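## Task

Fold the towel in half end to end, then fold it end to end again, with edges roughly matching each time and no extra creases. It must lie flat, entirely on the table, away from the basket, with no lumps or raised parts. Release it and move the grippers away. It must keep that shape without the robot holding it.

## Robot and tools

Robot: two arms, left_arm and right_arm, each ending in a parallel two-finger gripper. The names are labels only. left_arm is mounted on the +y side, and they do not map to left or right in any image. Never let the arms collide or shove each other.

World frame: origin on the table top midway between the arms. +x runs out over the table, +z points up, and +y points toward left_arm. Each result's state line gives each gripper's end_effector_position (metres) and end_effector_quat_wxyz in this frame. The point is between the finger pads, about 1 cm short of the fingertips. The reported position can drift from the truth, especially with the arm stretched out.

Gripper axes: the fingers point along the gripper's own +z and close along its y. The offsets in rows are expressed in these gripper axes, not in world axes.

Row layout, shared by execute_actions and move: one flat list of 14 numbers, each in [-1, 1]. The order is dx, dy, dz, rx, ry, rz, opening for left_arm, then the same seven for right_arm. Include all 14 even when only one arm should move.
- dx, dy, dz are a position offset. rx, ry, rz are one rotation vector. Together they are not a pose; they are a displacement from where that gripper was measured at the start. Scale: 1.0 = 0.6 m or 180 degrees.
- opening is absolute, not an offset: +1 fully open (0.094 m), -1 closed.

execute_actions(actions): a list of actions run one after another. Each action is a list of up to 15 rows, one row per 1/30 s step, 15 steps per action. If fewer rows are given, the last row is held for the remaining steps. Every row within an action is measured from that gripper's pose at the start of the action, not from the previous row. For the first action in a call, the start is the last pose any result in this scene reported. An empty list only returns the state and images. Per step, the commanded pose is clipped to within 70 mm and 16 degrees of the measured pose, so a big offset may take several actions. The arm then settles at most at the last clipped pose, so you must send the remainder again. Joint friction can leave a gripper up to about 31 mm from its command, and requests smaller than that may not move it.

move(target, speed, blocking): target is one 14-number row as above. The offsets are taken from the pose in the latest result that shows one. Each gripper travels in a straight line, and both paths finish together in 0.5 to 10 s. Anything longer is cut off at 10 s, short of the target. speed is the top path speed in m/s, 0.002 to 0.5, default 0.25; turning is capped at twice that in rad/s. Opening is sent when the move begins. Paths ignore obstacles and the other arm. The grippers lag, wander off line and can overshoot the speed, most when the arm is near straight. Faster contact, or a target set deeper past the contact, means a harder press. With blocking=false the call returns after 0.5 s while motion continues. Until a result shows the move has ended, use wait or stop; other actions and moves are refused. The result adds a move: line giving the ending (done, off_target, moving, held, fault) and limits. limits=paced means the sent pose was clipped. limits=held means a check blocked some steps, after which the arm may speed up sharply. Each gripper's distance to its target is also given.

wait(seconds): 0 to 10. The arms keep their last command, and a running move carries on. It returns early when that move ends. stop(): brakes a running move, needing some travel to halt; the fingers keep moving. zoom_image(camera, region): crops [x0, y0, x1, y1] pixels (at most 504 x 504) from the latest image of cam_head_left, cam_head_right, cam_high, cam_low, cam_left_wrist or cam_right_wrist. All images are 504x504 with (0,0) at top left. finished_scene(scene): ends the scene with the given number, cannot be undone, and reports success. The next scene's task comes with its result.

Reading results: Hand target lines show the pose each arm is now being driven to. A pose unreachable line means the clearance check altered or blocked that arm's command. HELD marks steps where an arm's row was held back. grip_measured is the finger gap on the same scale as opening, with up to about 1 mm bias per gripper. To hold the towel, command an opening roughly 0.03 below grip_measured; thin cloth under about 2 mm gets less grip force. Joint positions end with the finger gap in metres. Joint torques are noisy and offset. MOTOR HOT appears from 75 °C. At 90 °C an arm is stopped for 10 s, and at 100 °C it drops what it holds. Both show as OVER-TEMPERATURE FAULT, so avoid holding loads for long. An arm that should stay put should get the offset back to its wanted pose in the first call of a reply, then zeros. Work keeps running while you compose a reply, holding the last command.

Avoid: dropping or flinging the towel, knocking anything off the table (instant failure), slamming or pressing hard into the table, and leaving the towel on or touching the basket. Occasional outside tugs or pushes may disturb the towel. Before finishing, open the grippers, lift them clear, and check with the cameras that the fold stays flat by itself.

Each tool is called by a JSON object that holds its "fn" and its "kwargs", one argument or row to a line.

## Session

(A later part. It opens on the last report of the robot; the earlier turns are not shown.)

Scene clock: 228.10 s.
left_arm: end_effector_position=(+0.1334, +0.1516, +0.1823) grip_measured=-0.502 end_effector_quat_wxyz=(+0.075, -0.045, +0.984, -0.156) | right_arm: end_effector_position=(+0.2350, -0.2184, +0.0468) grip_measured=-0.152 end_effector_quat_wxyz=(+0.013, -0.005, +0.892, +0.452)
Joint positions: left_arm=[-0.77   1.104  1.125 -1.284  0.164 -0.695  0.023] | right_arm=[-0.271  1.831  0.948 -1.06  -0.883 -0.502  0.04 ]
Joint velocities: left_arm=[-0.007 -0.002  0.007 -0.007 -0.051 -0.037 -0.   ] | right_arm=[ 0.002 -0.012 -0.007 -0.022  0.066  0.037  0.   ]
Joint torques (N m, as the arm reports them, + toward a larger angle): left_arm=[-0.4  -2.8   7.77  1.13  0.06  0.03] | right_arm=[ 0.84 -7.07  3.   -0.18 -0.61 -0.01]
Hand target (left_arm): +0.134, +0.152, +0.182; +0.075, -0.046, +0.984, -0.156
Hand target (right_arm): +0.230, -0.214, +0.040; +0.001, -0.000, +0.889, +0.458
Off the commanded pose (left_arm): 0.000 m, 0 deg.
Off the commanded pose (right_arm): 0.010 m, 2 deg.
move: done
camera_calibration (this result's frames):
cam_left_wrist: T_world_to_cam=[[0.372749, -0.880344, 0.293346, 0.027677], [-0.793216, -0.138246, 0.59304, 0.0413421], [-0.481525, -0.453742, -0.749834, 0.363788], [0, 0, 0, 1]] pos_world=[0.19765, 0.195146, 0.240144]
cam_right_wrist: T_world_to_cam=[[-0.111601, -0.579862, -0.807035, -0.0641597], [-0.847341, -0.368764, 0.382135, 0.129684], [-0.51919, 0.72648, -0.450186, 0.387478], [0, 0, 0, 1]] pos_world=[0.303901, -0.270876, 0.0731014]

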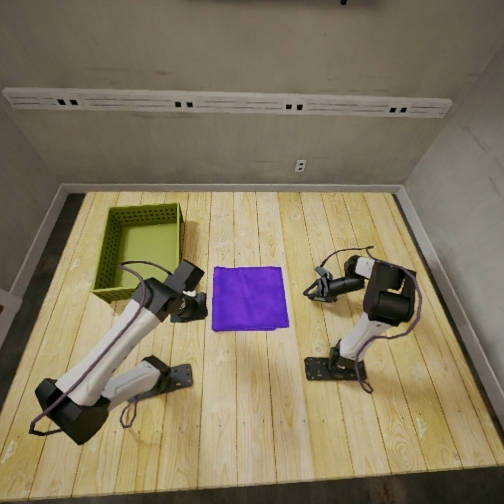

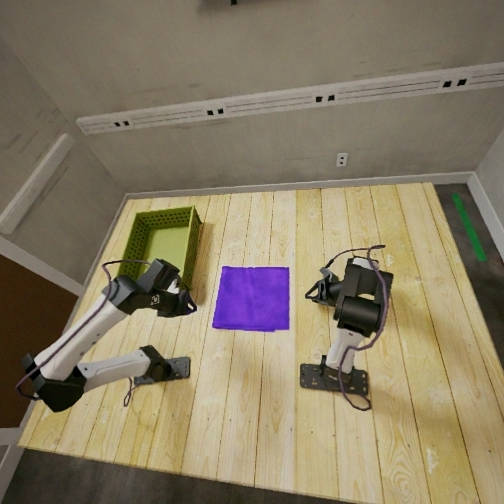

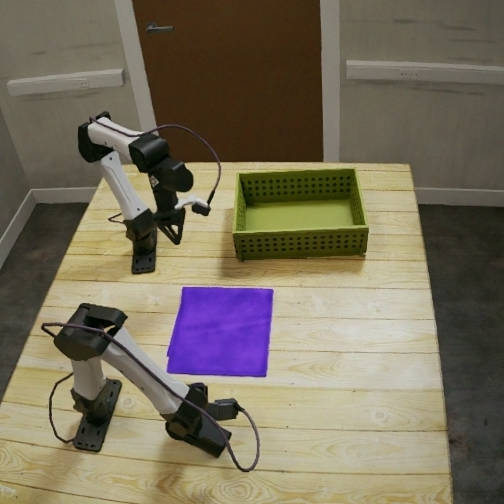

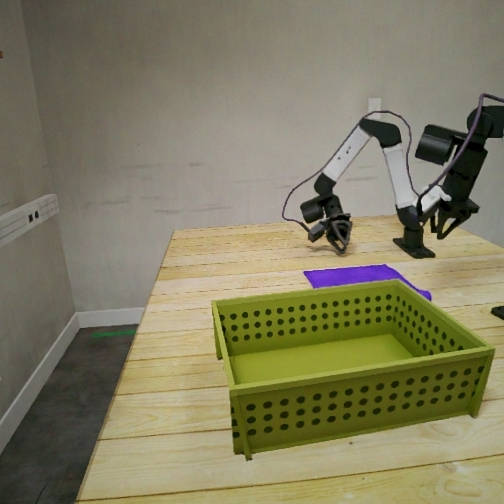

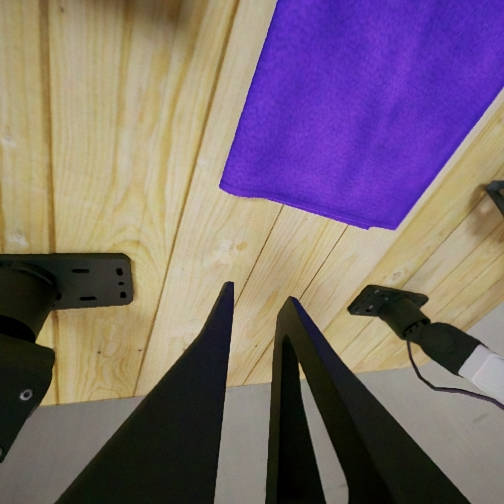

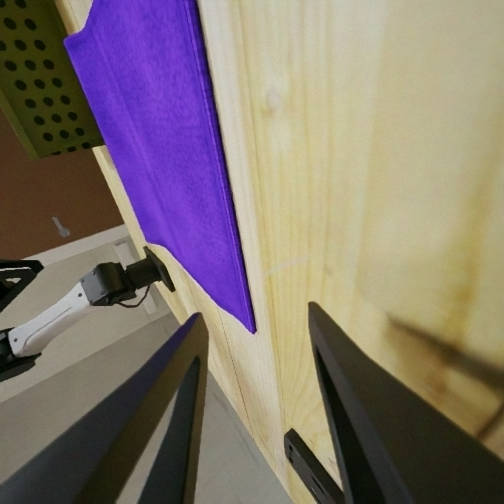

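{"fn": "move", "kwargs": {
  "target": [0,0,0,0,0,0,-0.5,0.005,-0.035,0.025,0,0,0,-0.15],
  "speed": 0.08
}}

{"fn": "move", "kwargs": {
  "target": [0,0,0,0,0,0,-0.5,0,0.085,0.12,0,0,0,-0.15],
  "speed": 0.06
}}

Scene clock: 231.23 s.
left_arm: end_effector_position=(+0.1334, +0.1516, +0.1823) grip_measured=-0.502 end_effector_quat_wxyz=(+0.075, -0.045, +0.984, -0.156) | right_arm: end_effector_position=(+0.2380, -0.2193, +0.0286) grip_measured=-0.152 end_effector_quat_wxyz=(+0.021, -0.009, +0.893, +0.449)
Joint positions: left_arm=[-0.77   1.104  1.125 -1.284  0.164 -0.695  0.023] | right_arm=[-0.271  1.875  0.921 -0.971 -0.883 -0.502  0.04 ]
Joint velocities: left_arm=[-0.007  0.007  0.007  0.051  0.051 -0.022 -0.001] | right_arm=[ 0.017 -0.007 -0.002 -0.037 -0.081 -0.007  0.   ]
Joint torques (N m, as the arm reports them, + toward a larger angle): left_arm=[-0.41 -2.81  7.74  1.12  0.07  0.05] | right_arm=[-0.19 -7.18  2.8  -0.14 -0.51 -0.11]
Hand target (left_arm): +0.133, +0.152, +0.182; +0.075, -0.045, +0.984, -0.156
Hand target (right_arm): +0.233, -0.219, +0.021; +0.013, -0.005, +0.892, +0.452
Off the commanded pose (left_arm): 0.000 m, 0 deg.
Off the commanded pose (right_arm): 0.009 m, 1 deg.
move: done
camera_calibration (this result's frames):
cam_left_wrist: T_world_to_cam=[[0.372749, -0.880344, 0.293346, 0.027677], [-0.793216, -0.138246, 0.59304, 0.0413421], [-0.481525, -0.453742, -0.749834, 0.363788], [0, 0, 0, 1]] pos_world=[0.19765, 0.195146, 0.240144]
cam_right_wrist: T_world_to_cam=[[-0.0975434, -0.584124, -0.805782, -0.0833307], [-0.853976, -0.366656, 0.369173, 0.141253], [-0.511088, 0.724128, -0.463063, 0.379484], [0, 0, 0, 1]] pos_world=[0.306448, -0.271679, 0.0564321]

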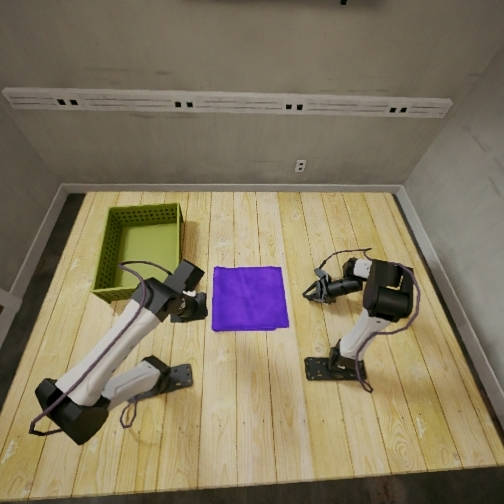

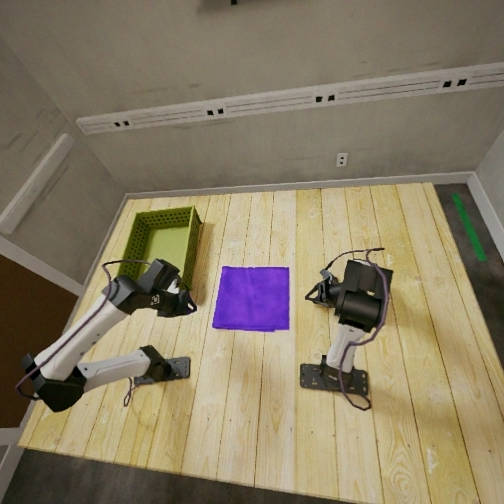

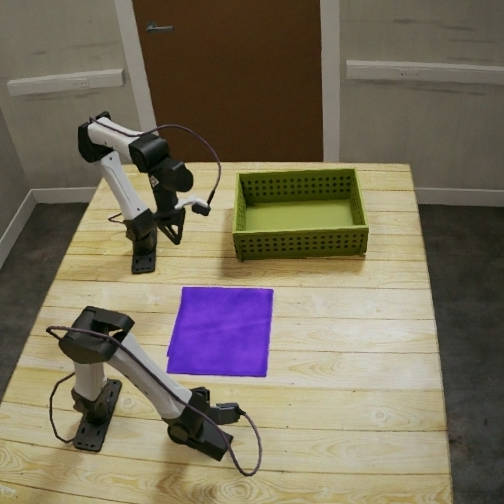

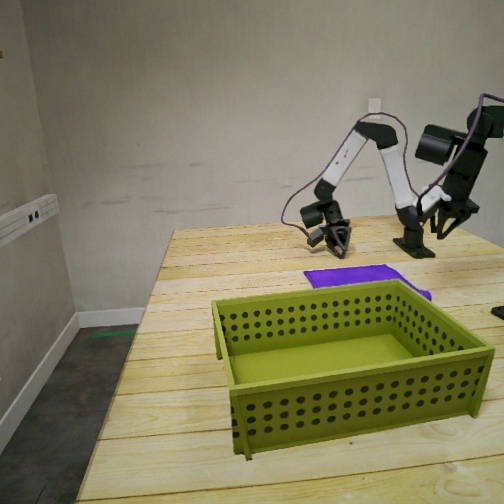

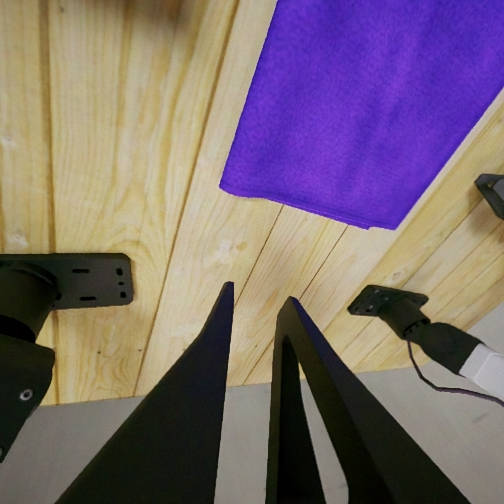

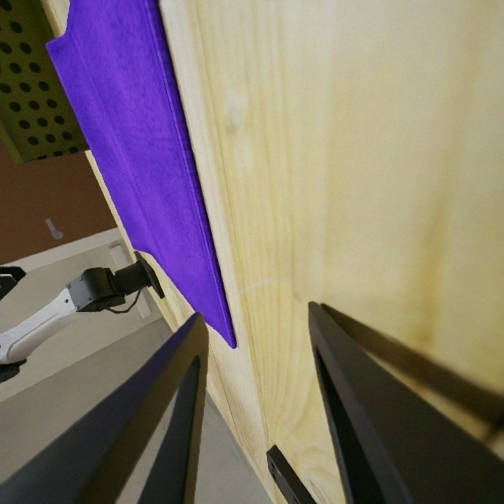

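Scene clock: 233.17 s.
left_arm: end_effector_position=(+0.1334, +0.1516, +0.1823) grip_measured=-0.502 end_effector_quat_wxyz=(+0.075, -0.045, +0.984, -0.156) | right_arm: end_effector_position=(+0.2413, -0.1319, +0.0290) grip_measured=-0.152 end_effector_quat_wxyz=(+0.013, -0.004, +0.889, +0.457)
Joint positions: left_arm=[-0.77   1.104  1.125 -1.284  0.164 -0.695  0.023] | right_arm=[ 0.059  1.746  0.763 -0.53  -0.949  0.038  0.04 ]
Joint velocities: left_arm=[ 0.007 -0.012 -0.007 -0.022 -0.051  0.022 -0.001] | right_arm=[-0.012  0.002  0.012 -0.051 -0.081 -0.037  0.001]
Joint torques (N m, as the arm reports them, + toward a larger angle): left_arm=[-0.42 -2.81  7.76  1.12  0.07  0.05] | right_arm=[  1.11 -10.12   3.1    0.68  -0.46  -0.01]
Hand target (left_arm): +0.133, +0.152, +0.182; +0.075, -0.045, +0.984, -0.156
Hand target (right_arm): +0.238, -0.130, +0.027; +0.020, -0.011, +0.892, +0.452
Off the commanded pose (left_arm): 0.000 m, 0 deg.
Off the commanded pose (right_arm): 0.004 m, 1 deg.
move: done
camera_calibration (this result's frames):
cam_left_wrist: T_world_to_cam=[[0.372749, -0.880344, 0.293346, 0.027677], [-0.793216, -0.138246, 0.59304, 0.0413421], [-0.481525, -0.453742, -0.749834, 0.363788], [0, 0, 0, 1]] pos_world=[0.19765, 0.195146, 0.240144]
cam_right_wrist: T_world_to_cam=[[-0.113672, -0.569963, -0.81377, -0.0256479], [-0.847941, -0.371196, 0.378431, 0.17358], [-0.517759, 0.733046, -0.4411, 0.32016], [0, 0, 0, 1]] pos_world=[0.310036, -0.184878, 0.0546632]

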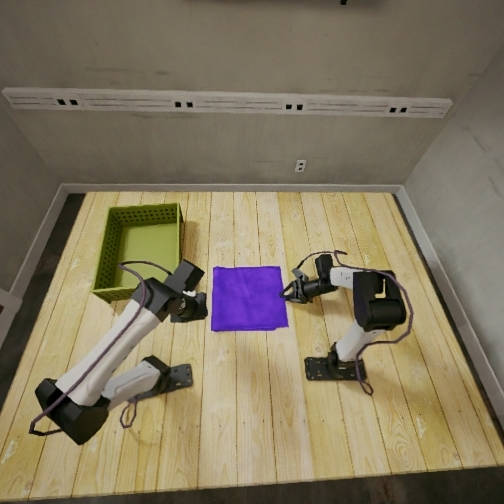

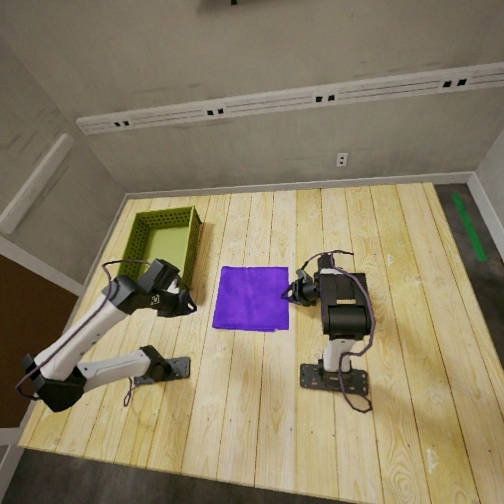

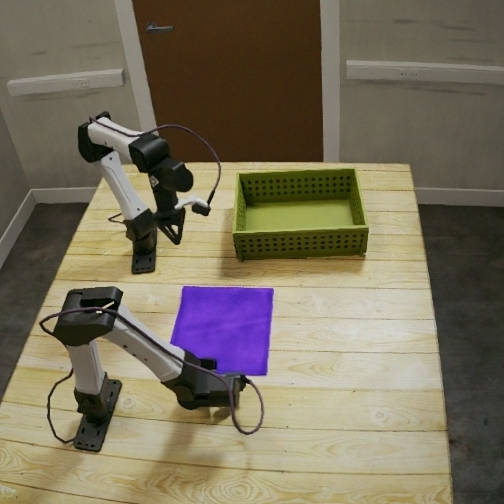

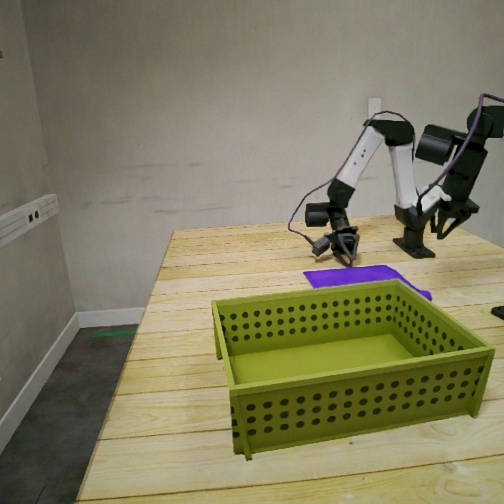

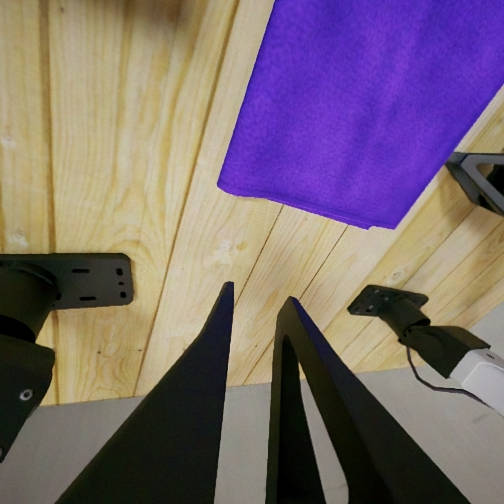

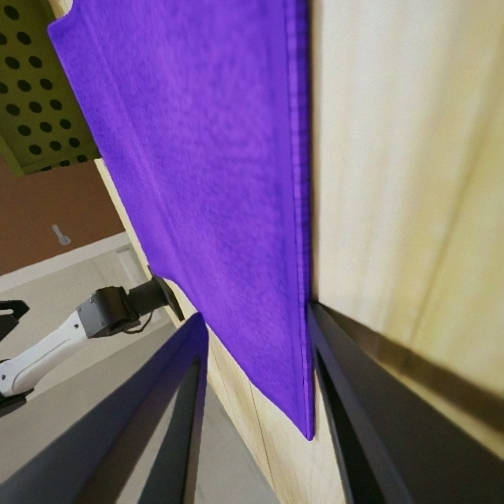

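{"fn": "move", "kwargs": {
  "target": [0,0,0,0,0,0,-0.5,0,0.03,0.042,0,0,0,-0.15],
  "speed": 0.05
}}

{"fn": "move", "kwargs": {
  "target": [0,0,0,0,0,0,-0.5,0,0,0,0,0,0,-1]
}}

{"fn": "move", "kwargs": {
  "target": [0,0,0,0,0,0,-0.5,0,0.085,0.02,0,0,0,-1],
  "speed": 0.06
}}

Scene clock: 236.17 s.
left_arm: end_effector_position=(+0.1334, +0.1516, +0.1823) grip_measured=-0.502 end_effector_quat_wxyz=(+0.075, -0.045, +0.984, -0.156) | right_arm: end_effector_position=(+0.2457, -0.1021, +0.0296) grip_measured=-0.152 end_effector_quat_wxyz=(+0.006, +0.001, +0.886, +0.463)
Joint positions: left_arm=[-0.77   1.104  1.125 -1.284  0.164 -0.695  0.023] | right_arm=[ 0.167  1.746  0.749 -0.378 -0.949  0.228  0.04 ]
Joint velocities: left_arm=[-0.012  0.017  0.027  0.022  0.007  0.007 -0.001] | right_arm=[ 0.007 -0.017 -0.022 -0.037 -0.022  0.022 -0.001]
Joint torques (N m, as the arm reports them, + toward a larger angle): left_arm=[-0.41 -2.8   7.76  1.12  0.07  0.06] | right_arm=[  1.12 -10.72   3.18   0.9   -0.4   -0.01]
Hand target (left_arm): +0.133, +0.152, +0.182; +0.075, -0.045, +0.984, -0.156
Hand target (right_arm): +0.241, -0.101, +0.029; +0.012, -0.004, +0.889, +0.458
Off the commanded pose (left_arm): 0.000 m, 0 deg.
Off the commanded pose (right_arm): 0.004 m, 1 deg.
move: done
camera_calibration (this result's frames):
cam_left_wrist: T_world_to_cam=[[0.372749, -0.880344, 0.293346, 0.027677], [-0.793216, -0.138246, 0.59304, 0.0413421], [-0.481525, -0.453742, -0.749834, 0.363788], [0, 0, 0, 1]] pos_world=[0.19765, 0.195146, 0.240144]
cam_right_wrist: T_world_to_cam=[[-0.128223, -0.55922, -0.819043, -0.00289341], [-0.842226, -0.374664, 0.387663, 0.186152], [-0.523655, 0.739527, -0.422949, 0.302398], [0, 0, 0, 1]] pos_world=[0.314763, -0.155505, 0.0533652]

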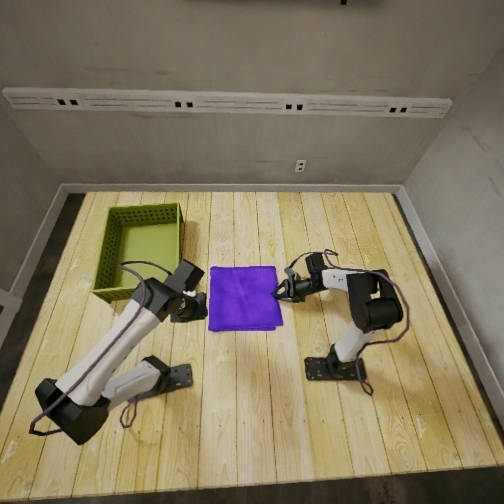

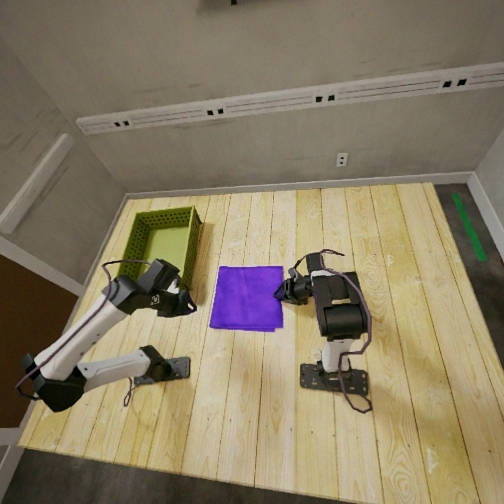

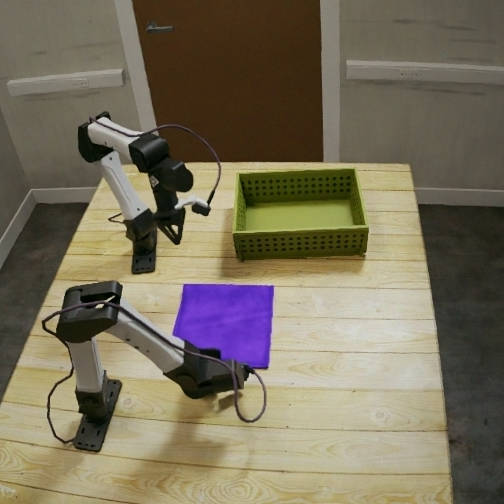

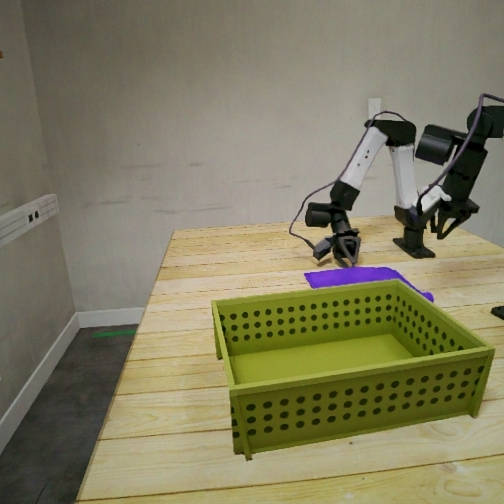

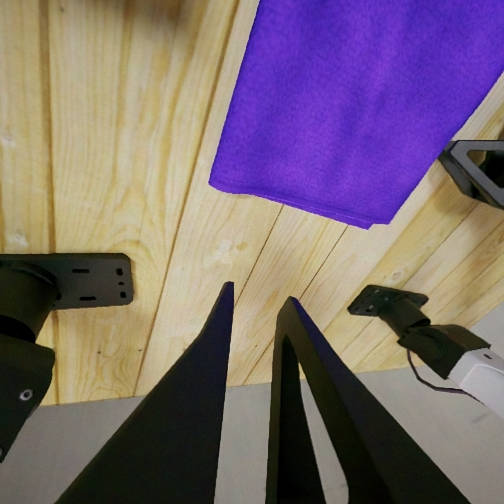

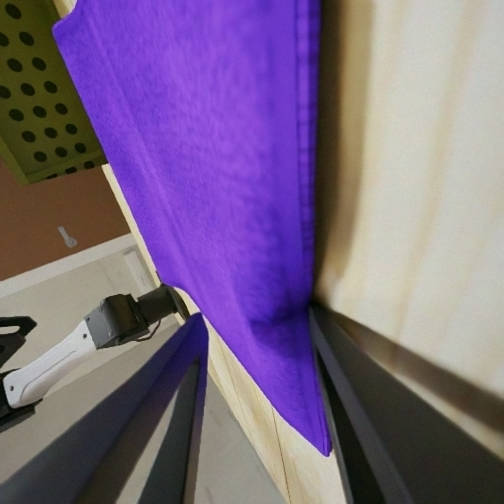

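Scene clock: 236.67 s.
left_arm: end_effector_position=(+0.1334, +0.1516, +0.1823) grip_measured=-0.502 end_effector_quat_wxyz=(+0.075, -0.045, +0.984, -0.156) | right_arm: end_effector_position=(+0.2456, -0.1021, +0.0296) grip_measured=-0.988 end_effector_quat_wxyz=(+0.006, +0.001, +0.886, +0.463)
Joint positions: left_arm=[-0.77   1.104  1.125 -1.284  0.164 -0.695  0.023] | right_arm=[ 0.167  1.746  0.749 -0.378 -0.949  0.228  0.001]
Joint velocities: left_arm=[-0.012 -0.007 -0.002  0.022  0.007 -0.007 -0.   ] | right_arm=[ 0.002 -0.002  0.002 -0.007  0.007  0.037 -0.   ]
Joint torques (N m, as the arm reports them, + toward a larger angle): left_arm=[-0.4  -2.81  7.76  1.12  0.07  0.06] | right_arm=[ 0.2  -8.38  4.84  0.71 -0.57 -0.04]
Hand target (left_arm): +0.133, +0.152, +0.182; +0.075, -0.045, +0.984, -0.156
Hand target (right_arm): +0.246, -0.102, +0.030; +0.006, +0.001, +0.886, +0.463
Off the commanded pose (left_arm): 0.000 m, 0 deg.
Off the commanded pose (right_arm): 0.000 m, 0 deg.
move: done
camera_calibration (this result's frames):
cam_left_wrist: T_world_to_cam=[[0.372749, -0.880344, 0.293346, 0.027677], [-0.793216, -0.138246, 0.59304, 0.0413421], [-0.481525, -0.453742, -0.749834, 0.363788], [0, 0, 0, 1]] pos_world=[0.19765, 0.195146, 0.240144]
cam_right_wrist: T_world_to_cam=[[-0.128598, -0.558894, -0.819207, -0.00270188], [-0.84214, -0.374689, 0.387825, 0.186104], [-0.523701, 0.739761, -0.422483, 0.302407], [0, 0, 0, 1]] pos_world=[0.314749, -0.155488, 0.0533725]

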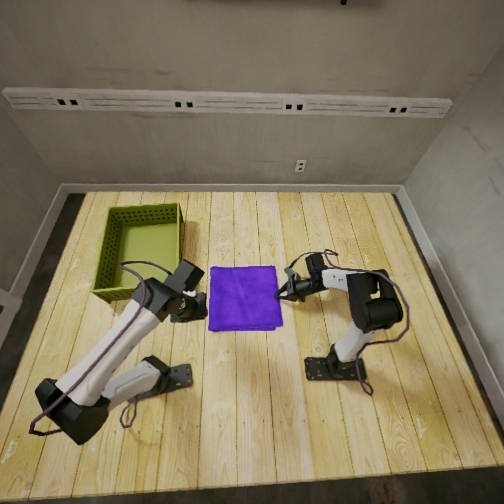

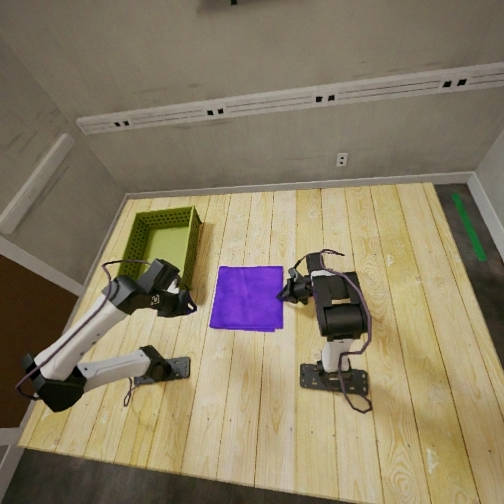

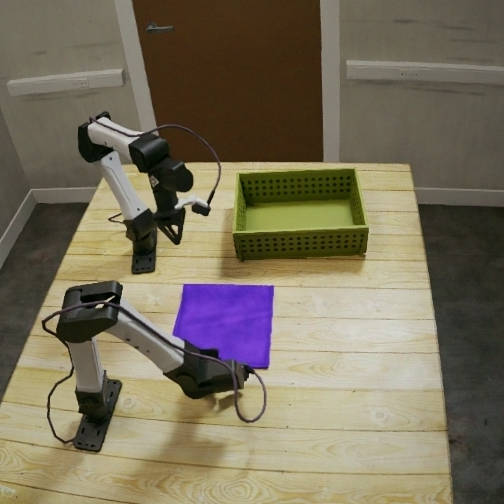

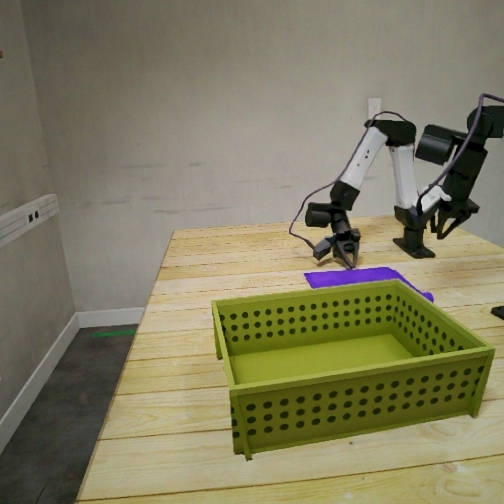

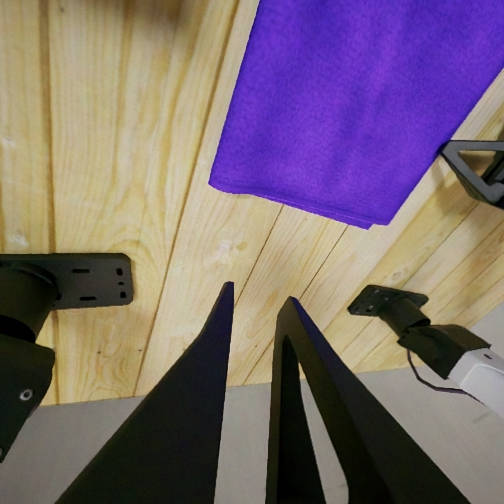

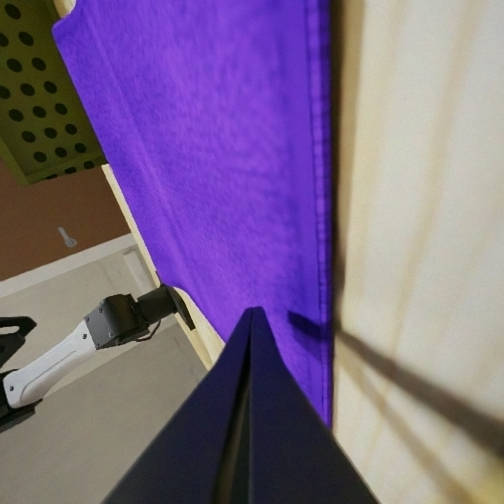

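Scene clock: 237.97 s.
left_arm: end_effector_position=(+0.1334, +0.1516, +0.1823) grip_measured=-0.502 end_effector_quat_wxyz=(+0.075, -0.045, +0.984, -0.156) | right_arm: end_effector_position=(+0.2325, -0.0687, +0.0503) grip_measured=-0.988 end_effector_quat_wxyz=(-0.022, +0.017, +0.888, +0.458)
Joint positions: left_arm=[-0.77   1.104  1.125 -1.284  0.164 -0.695  0.023] | right_arm=[ 0.3    1.657  0.749 -0.353 -0.917  0.45   0.001]
Joint velocities: left_arm=[ 0.007 -0.017  0.007 -0.037  0.037 -0.007 -0.   ] | right_arm=[ 0.007  0.012 -0.007  0.022 -0.022  0.051  0.   ]
Joint torques (N m, as the arm reports them, + toward a larger angle): left_arm=[-0.4  -2.81  7.74  1.12  0.07  0.05] | right_arm=[  1.03 -10.23   7.57   1.03  -0.47   0.01]
Hand target (left_arm): +0.133, +0.152, +0.182; +0.075, -0.045, +0.984, -0.156
Hand target (right_arm): +0.245, -0.063, +0.065; +0.005, +0.001, +0.886, +0.464
Off the commanded pose (left_arm): 0.000 m, 0 deg.
Off the commanded pose (right_arm): 0.020 m, 4 deg.
move: off_target (right_arm)
camera_calibration (this result's frames):
cam_left_wrist: T_world_to_cam=[[0.372749, -0.880344, 0.293346, 0.027677], [-0.793216, -0.138246, 0.59304, 0.0413421], [-0.481525, -0.453742, -0.749834, 0.363788], [0, 0, 0, 1]] pos_world=[0.19765, 0.195146, 0.240144]
cam_right_wrist: T_world_to_cam=[[-0.182076, -0.566512, -0.803687, 0.0423684], [-0.816272, -0.368622, 0.444767, 0.171047], [-0.548223, 0.737008, -0.395311, 0.283729], [0, 0, 0, 1]] pos_world=[0.302882, -0.122057, 0.0701363]

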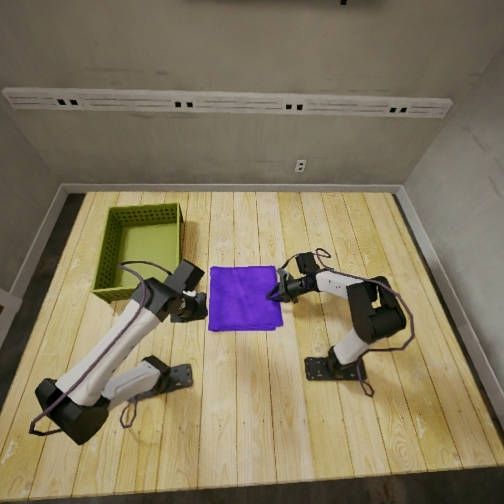

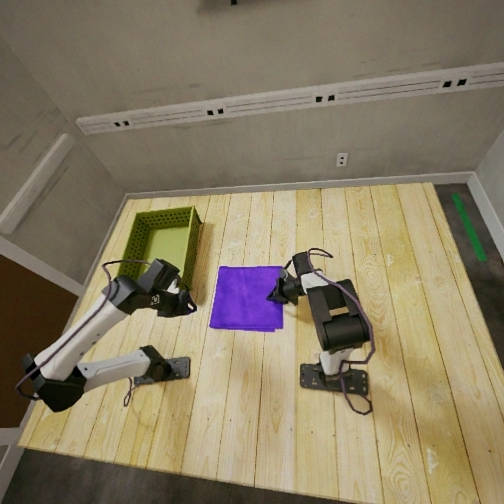

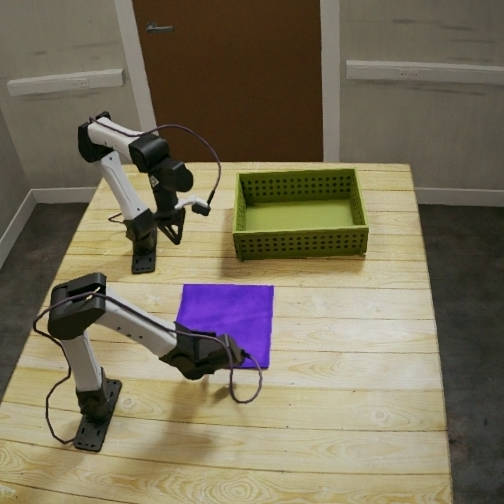

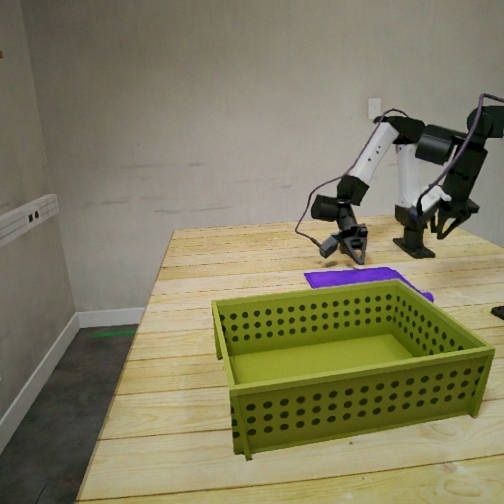

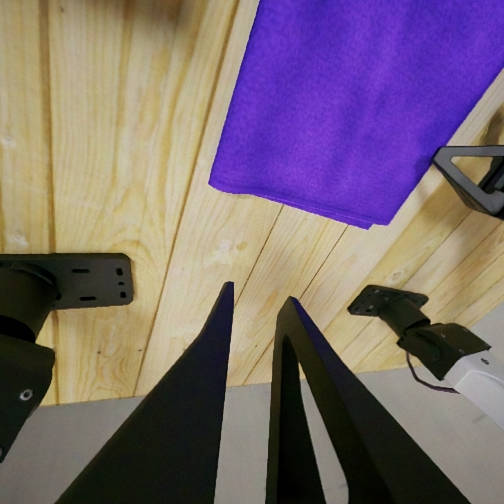

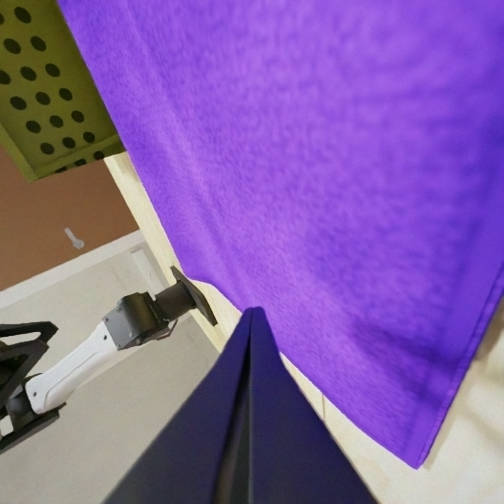

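{"fn": "move", "kwargs": {
  "target": [0,0,0,0,0,0,-0.5,-0.013,-0.128,-0.1,0,0,0,-0.15],
  "speed": 0.1
}}

{"fn": "move", "kwargs": {
  "target": [0,0,0,0,0,0,-0.5,0,-0.03,0.022,0,0,0,-0.15],
  "speed": 0.06
}}

Scene clock: 241.73 s.
left_arm: end_effector_position=(+0.1334, +0.1516, +0.1823) grip_measured=-0.502 end_effector_quat_wxyz=(+0.075, -0.045, +0.984, -0.156) | right_arm: end_effector_position=(+0.2377, -0.1575, +0.0287) grip_measured=-0.152 end_effector_quat_wxyz=(-0.009, +0.012, +0.883, +0.468)
Joint positions: left_arm=[-0.77   1.104  1.125 -1.284  0.164 -0.695  0.023] | right_arm=[-0.05   1.813  0.826 -0.727 -0.968 -0.142  0.04 ]
Joint velocities: left_arm=[-0.012  0.002  0.007 -0.022  0.007 -0.037 -0.   ] | right_arm=[-0.002 -0.007  0.017 -0.095 -0.081 -0.081 -0.   ]
Joint torques (N m, as the arm reports them, + toward a larger angle): left_arm=[-0.42 -2.81  7.76  1.12  0.07  0.06] | right_arm=[-0.71 -6.12  5.7  -0.06 -0.32 -0.06]
Hand target (left_arm): +0.133, +0.152, +0.182; +0.075, -0.045, +0.984, -0.156
Hand target (right_arm): +0.238, -0.163, +0.022; -0.020, +0.018, +0.889, +0.457
Off the commanded pose (left_arm): 0.000 m, 0 deg.
Off the commanded pose (right_arm): 0.008 m, 2 deg.
move: done
camera_calibration (this result's frames):
cam_left_wrist: T_world_to_cam=[[0.372749, -0.880344, 0.293346, 0.027677], [-0.793216, -0.138246, 0.59304, 0.0413421], [-0.481525, -0.453742, -0.749834, 0.363788], [0, 0, 0, 1]] pos_world=[0.19765, 0.195146, 0.240144]
cam_right_wrist: T_world_to_cam=[[-0.161522, -0.547842, -0.820841, -0.0258717], [-0.82938, -0.375411, 0.413757, 0.155072], [-0.534827, 0.74762, -0.393732, 0.341953], [0, 0, 0, 1]] pos_world=[0.30732, -0.211609, 0.0492392]

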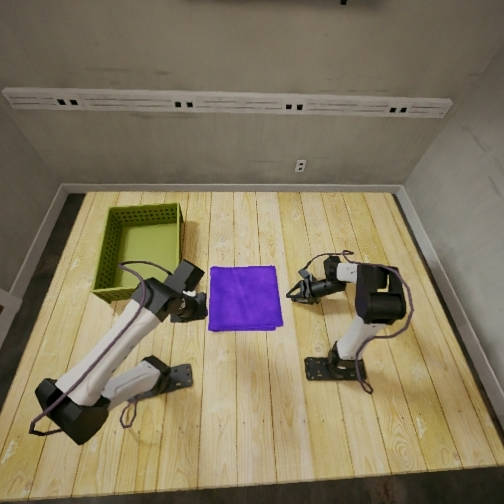

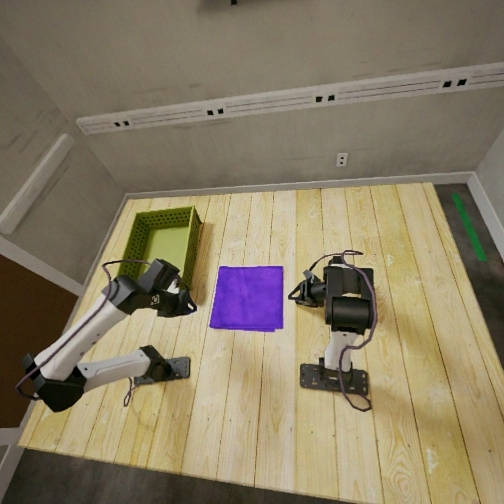

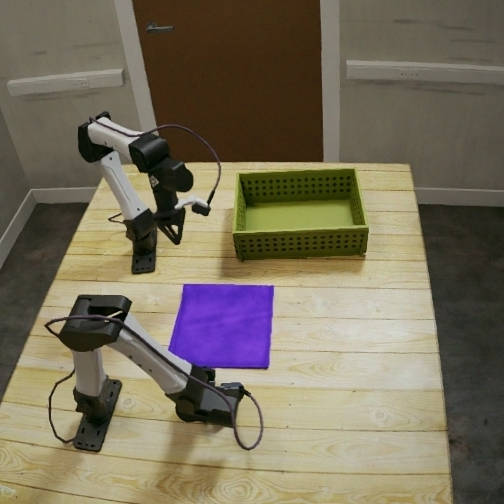

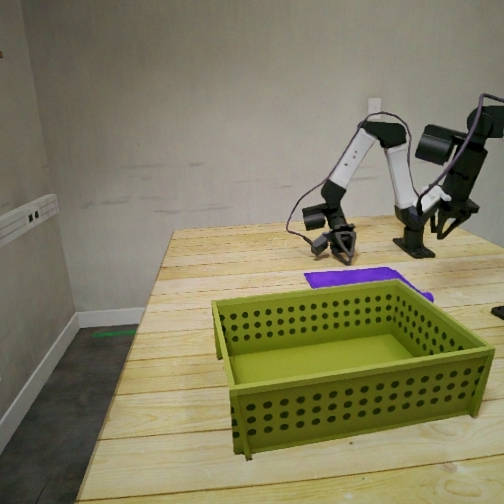

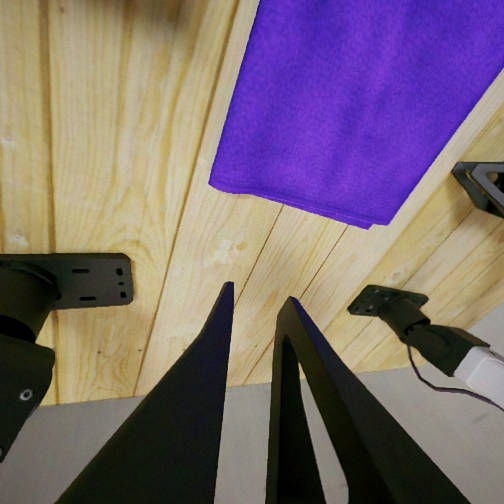

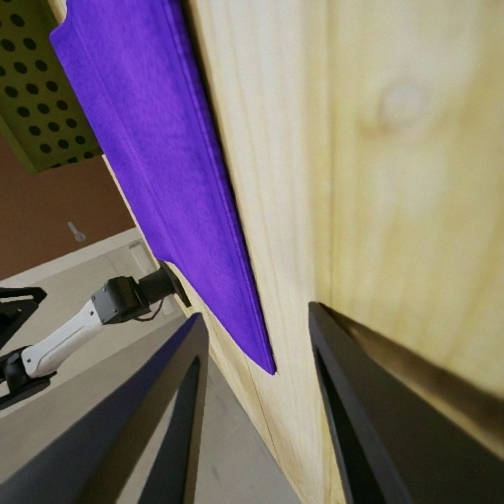

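Scene clock: 242.50 s.
left_arm: end_effector_position=(+0.1334, +0.1516, +0.1823) grip_measured=-0.502 end_effector_quat_wxyz=(+0.075, -0.045, +0.984, -0.156) | right_arm: end_effector_position=(+0.2439, -0.1535, +0.0286) grip_measured=-0.152 end_effector_quat_wxyz=(+0.002, +0.009, +0.872, +0.489)
Joint positions: left_arm=[-0.77   1.104  1.125 -1.284  0.164 -0.695  0.023] | right_arm=[-0.05   1.84   0.826 -0.684 -1.017 -0.142  0.04 ]
Joint velocities: left_arm=[ 0.007 -0.017  0.007  0.007 -0.037  0.007 -0.   ] | right_arm=[ 0.012  0.007  0.002 -0.022 -0.022 -0.081  0.   ]
Joint torques (N m, as the arm reports them, + toward a larger angle): left_arm=[-0.41 -2.81  7.76  1.12  0.06  0.06] | right_arm=[ 0.24 -5.55  2.15  0.56 -0.15 -0.06]
Hand target (left_arm): +0.133, +0.152, +0.182; +0.075, -0.045, +0.984, -0.156
Hand target (right_arm): +0.236, -0.157, +0.008; -0.010, +0.011, +0.883, +0.469
Off the commanded pose (left_arm): 0.000 m, 0 deg.
Off the commanded pose (right_arm): 0.023 m, 3 deg.
move: off_target (right_arm)
camera_calibration (this result's frames):
cam_left_wrist: T_world_to_cam=[[0.372749, -0.880344, 0.293346, 0.027677], [-0.793216, -0.138246, 0.59304, 0.0413421], [-0.481525, -0.453742, -0.749834, 0.363788], [0, 0, 0, 1]] pos_world=[0.19765, 0.195146, 0.240144]
cam_right_wrist: T_world_to_cam=[[-0.147254, -0.507901, -0.848736, -0.0192666], [-0.840195, -0.388549, 0.378288, 0.163439], [-0.521909, 0.768808, -0.36952, 0.34167], [0, 0, 0, 1]] pos_world=[0.312804, -0.208961, 0.0480749]

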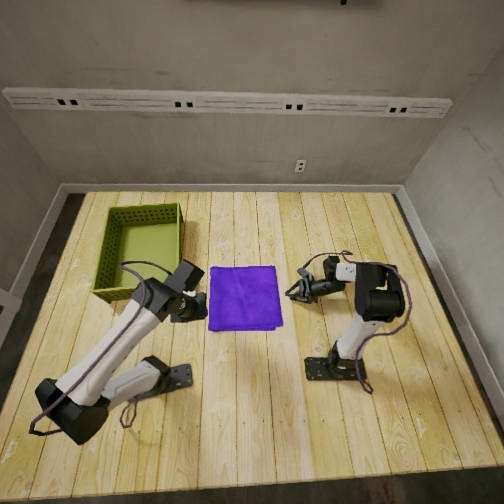

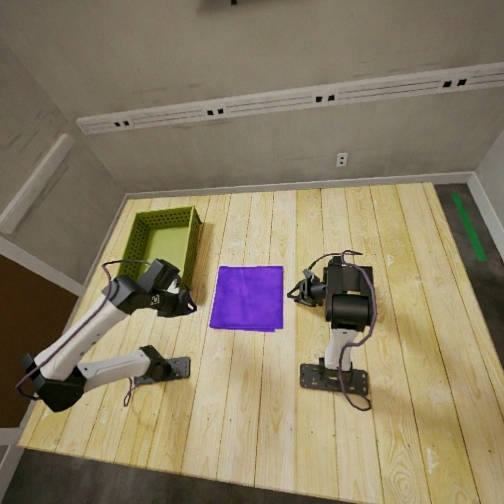

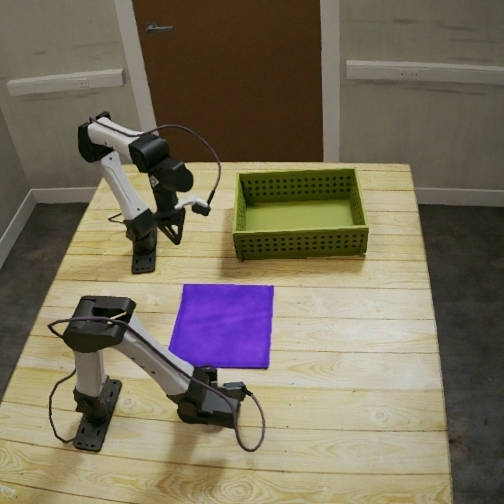

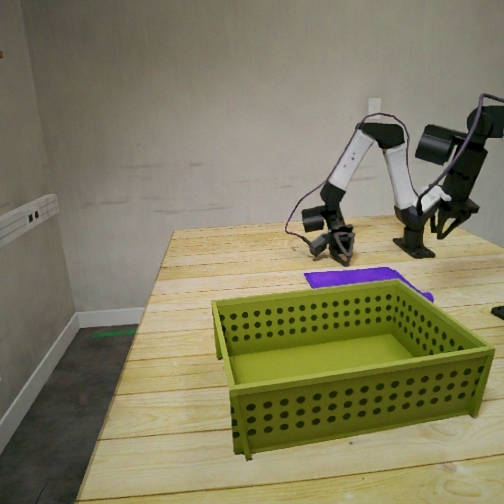

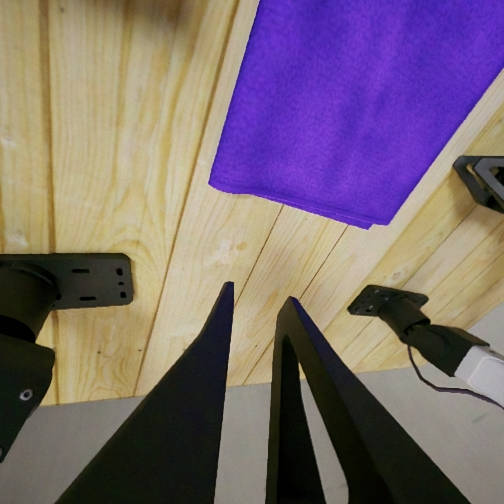

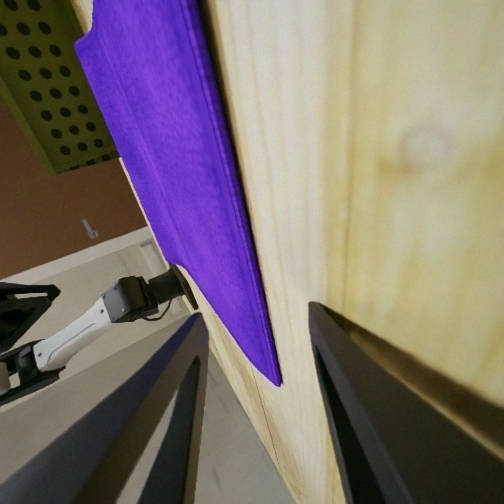

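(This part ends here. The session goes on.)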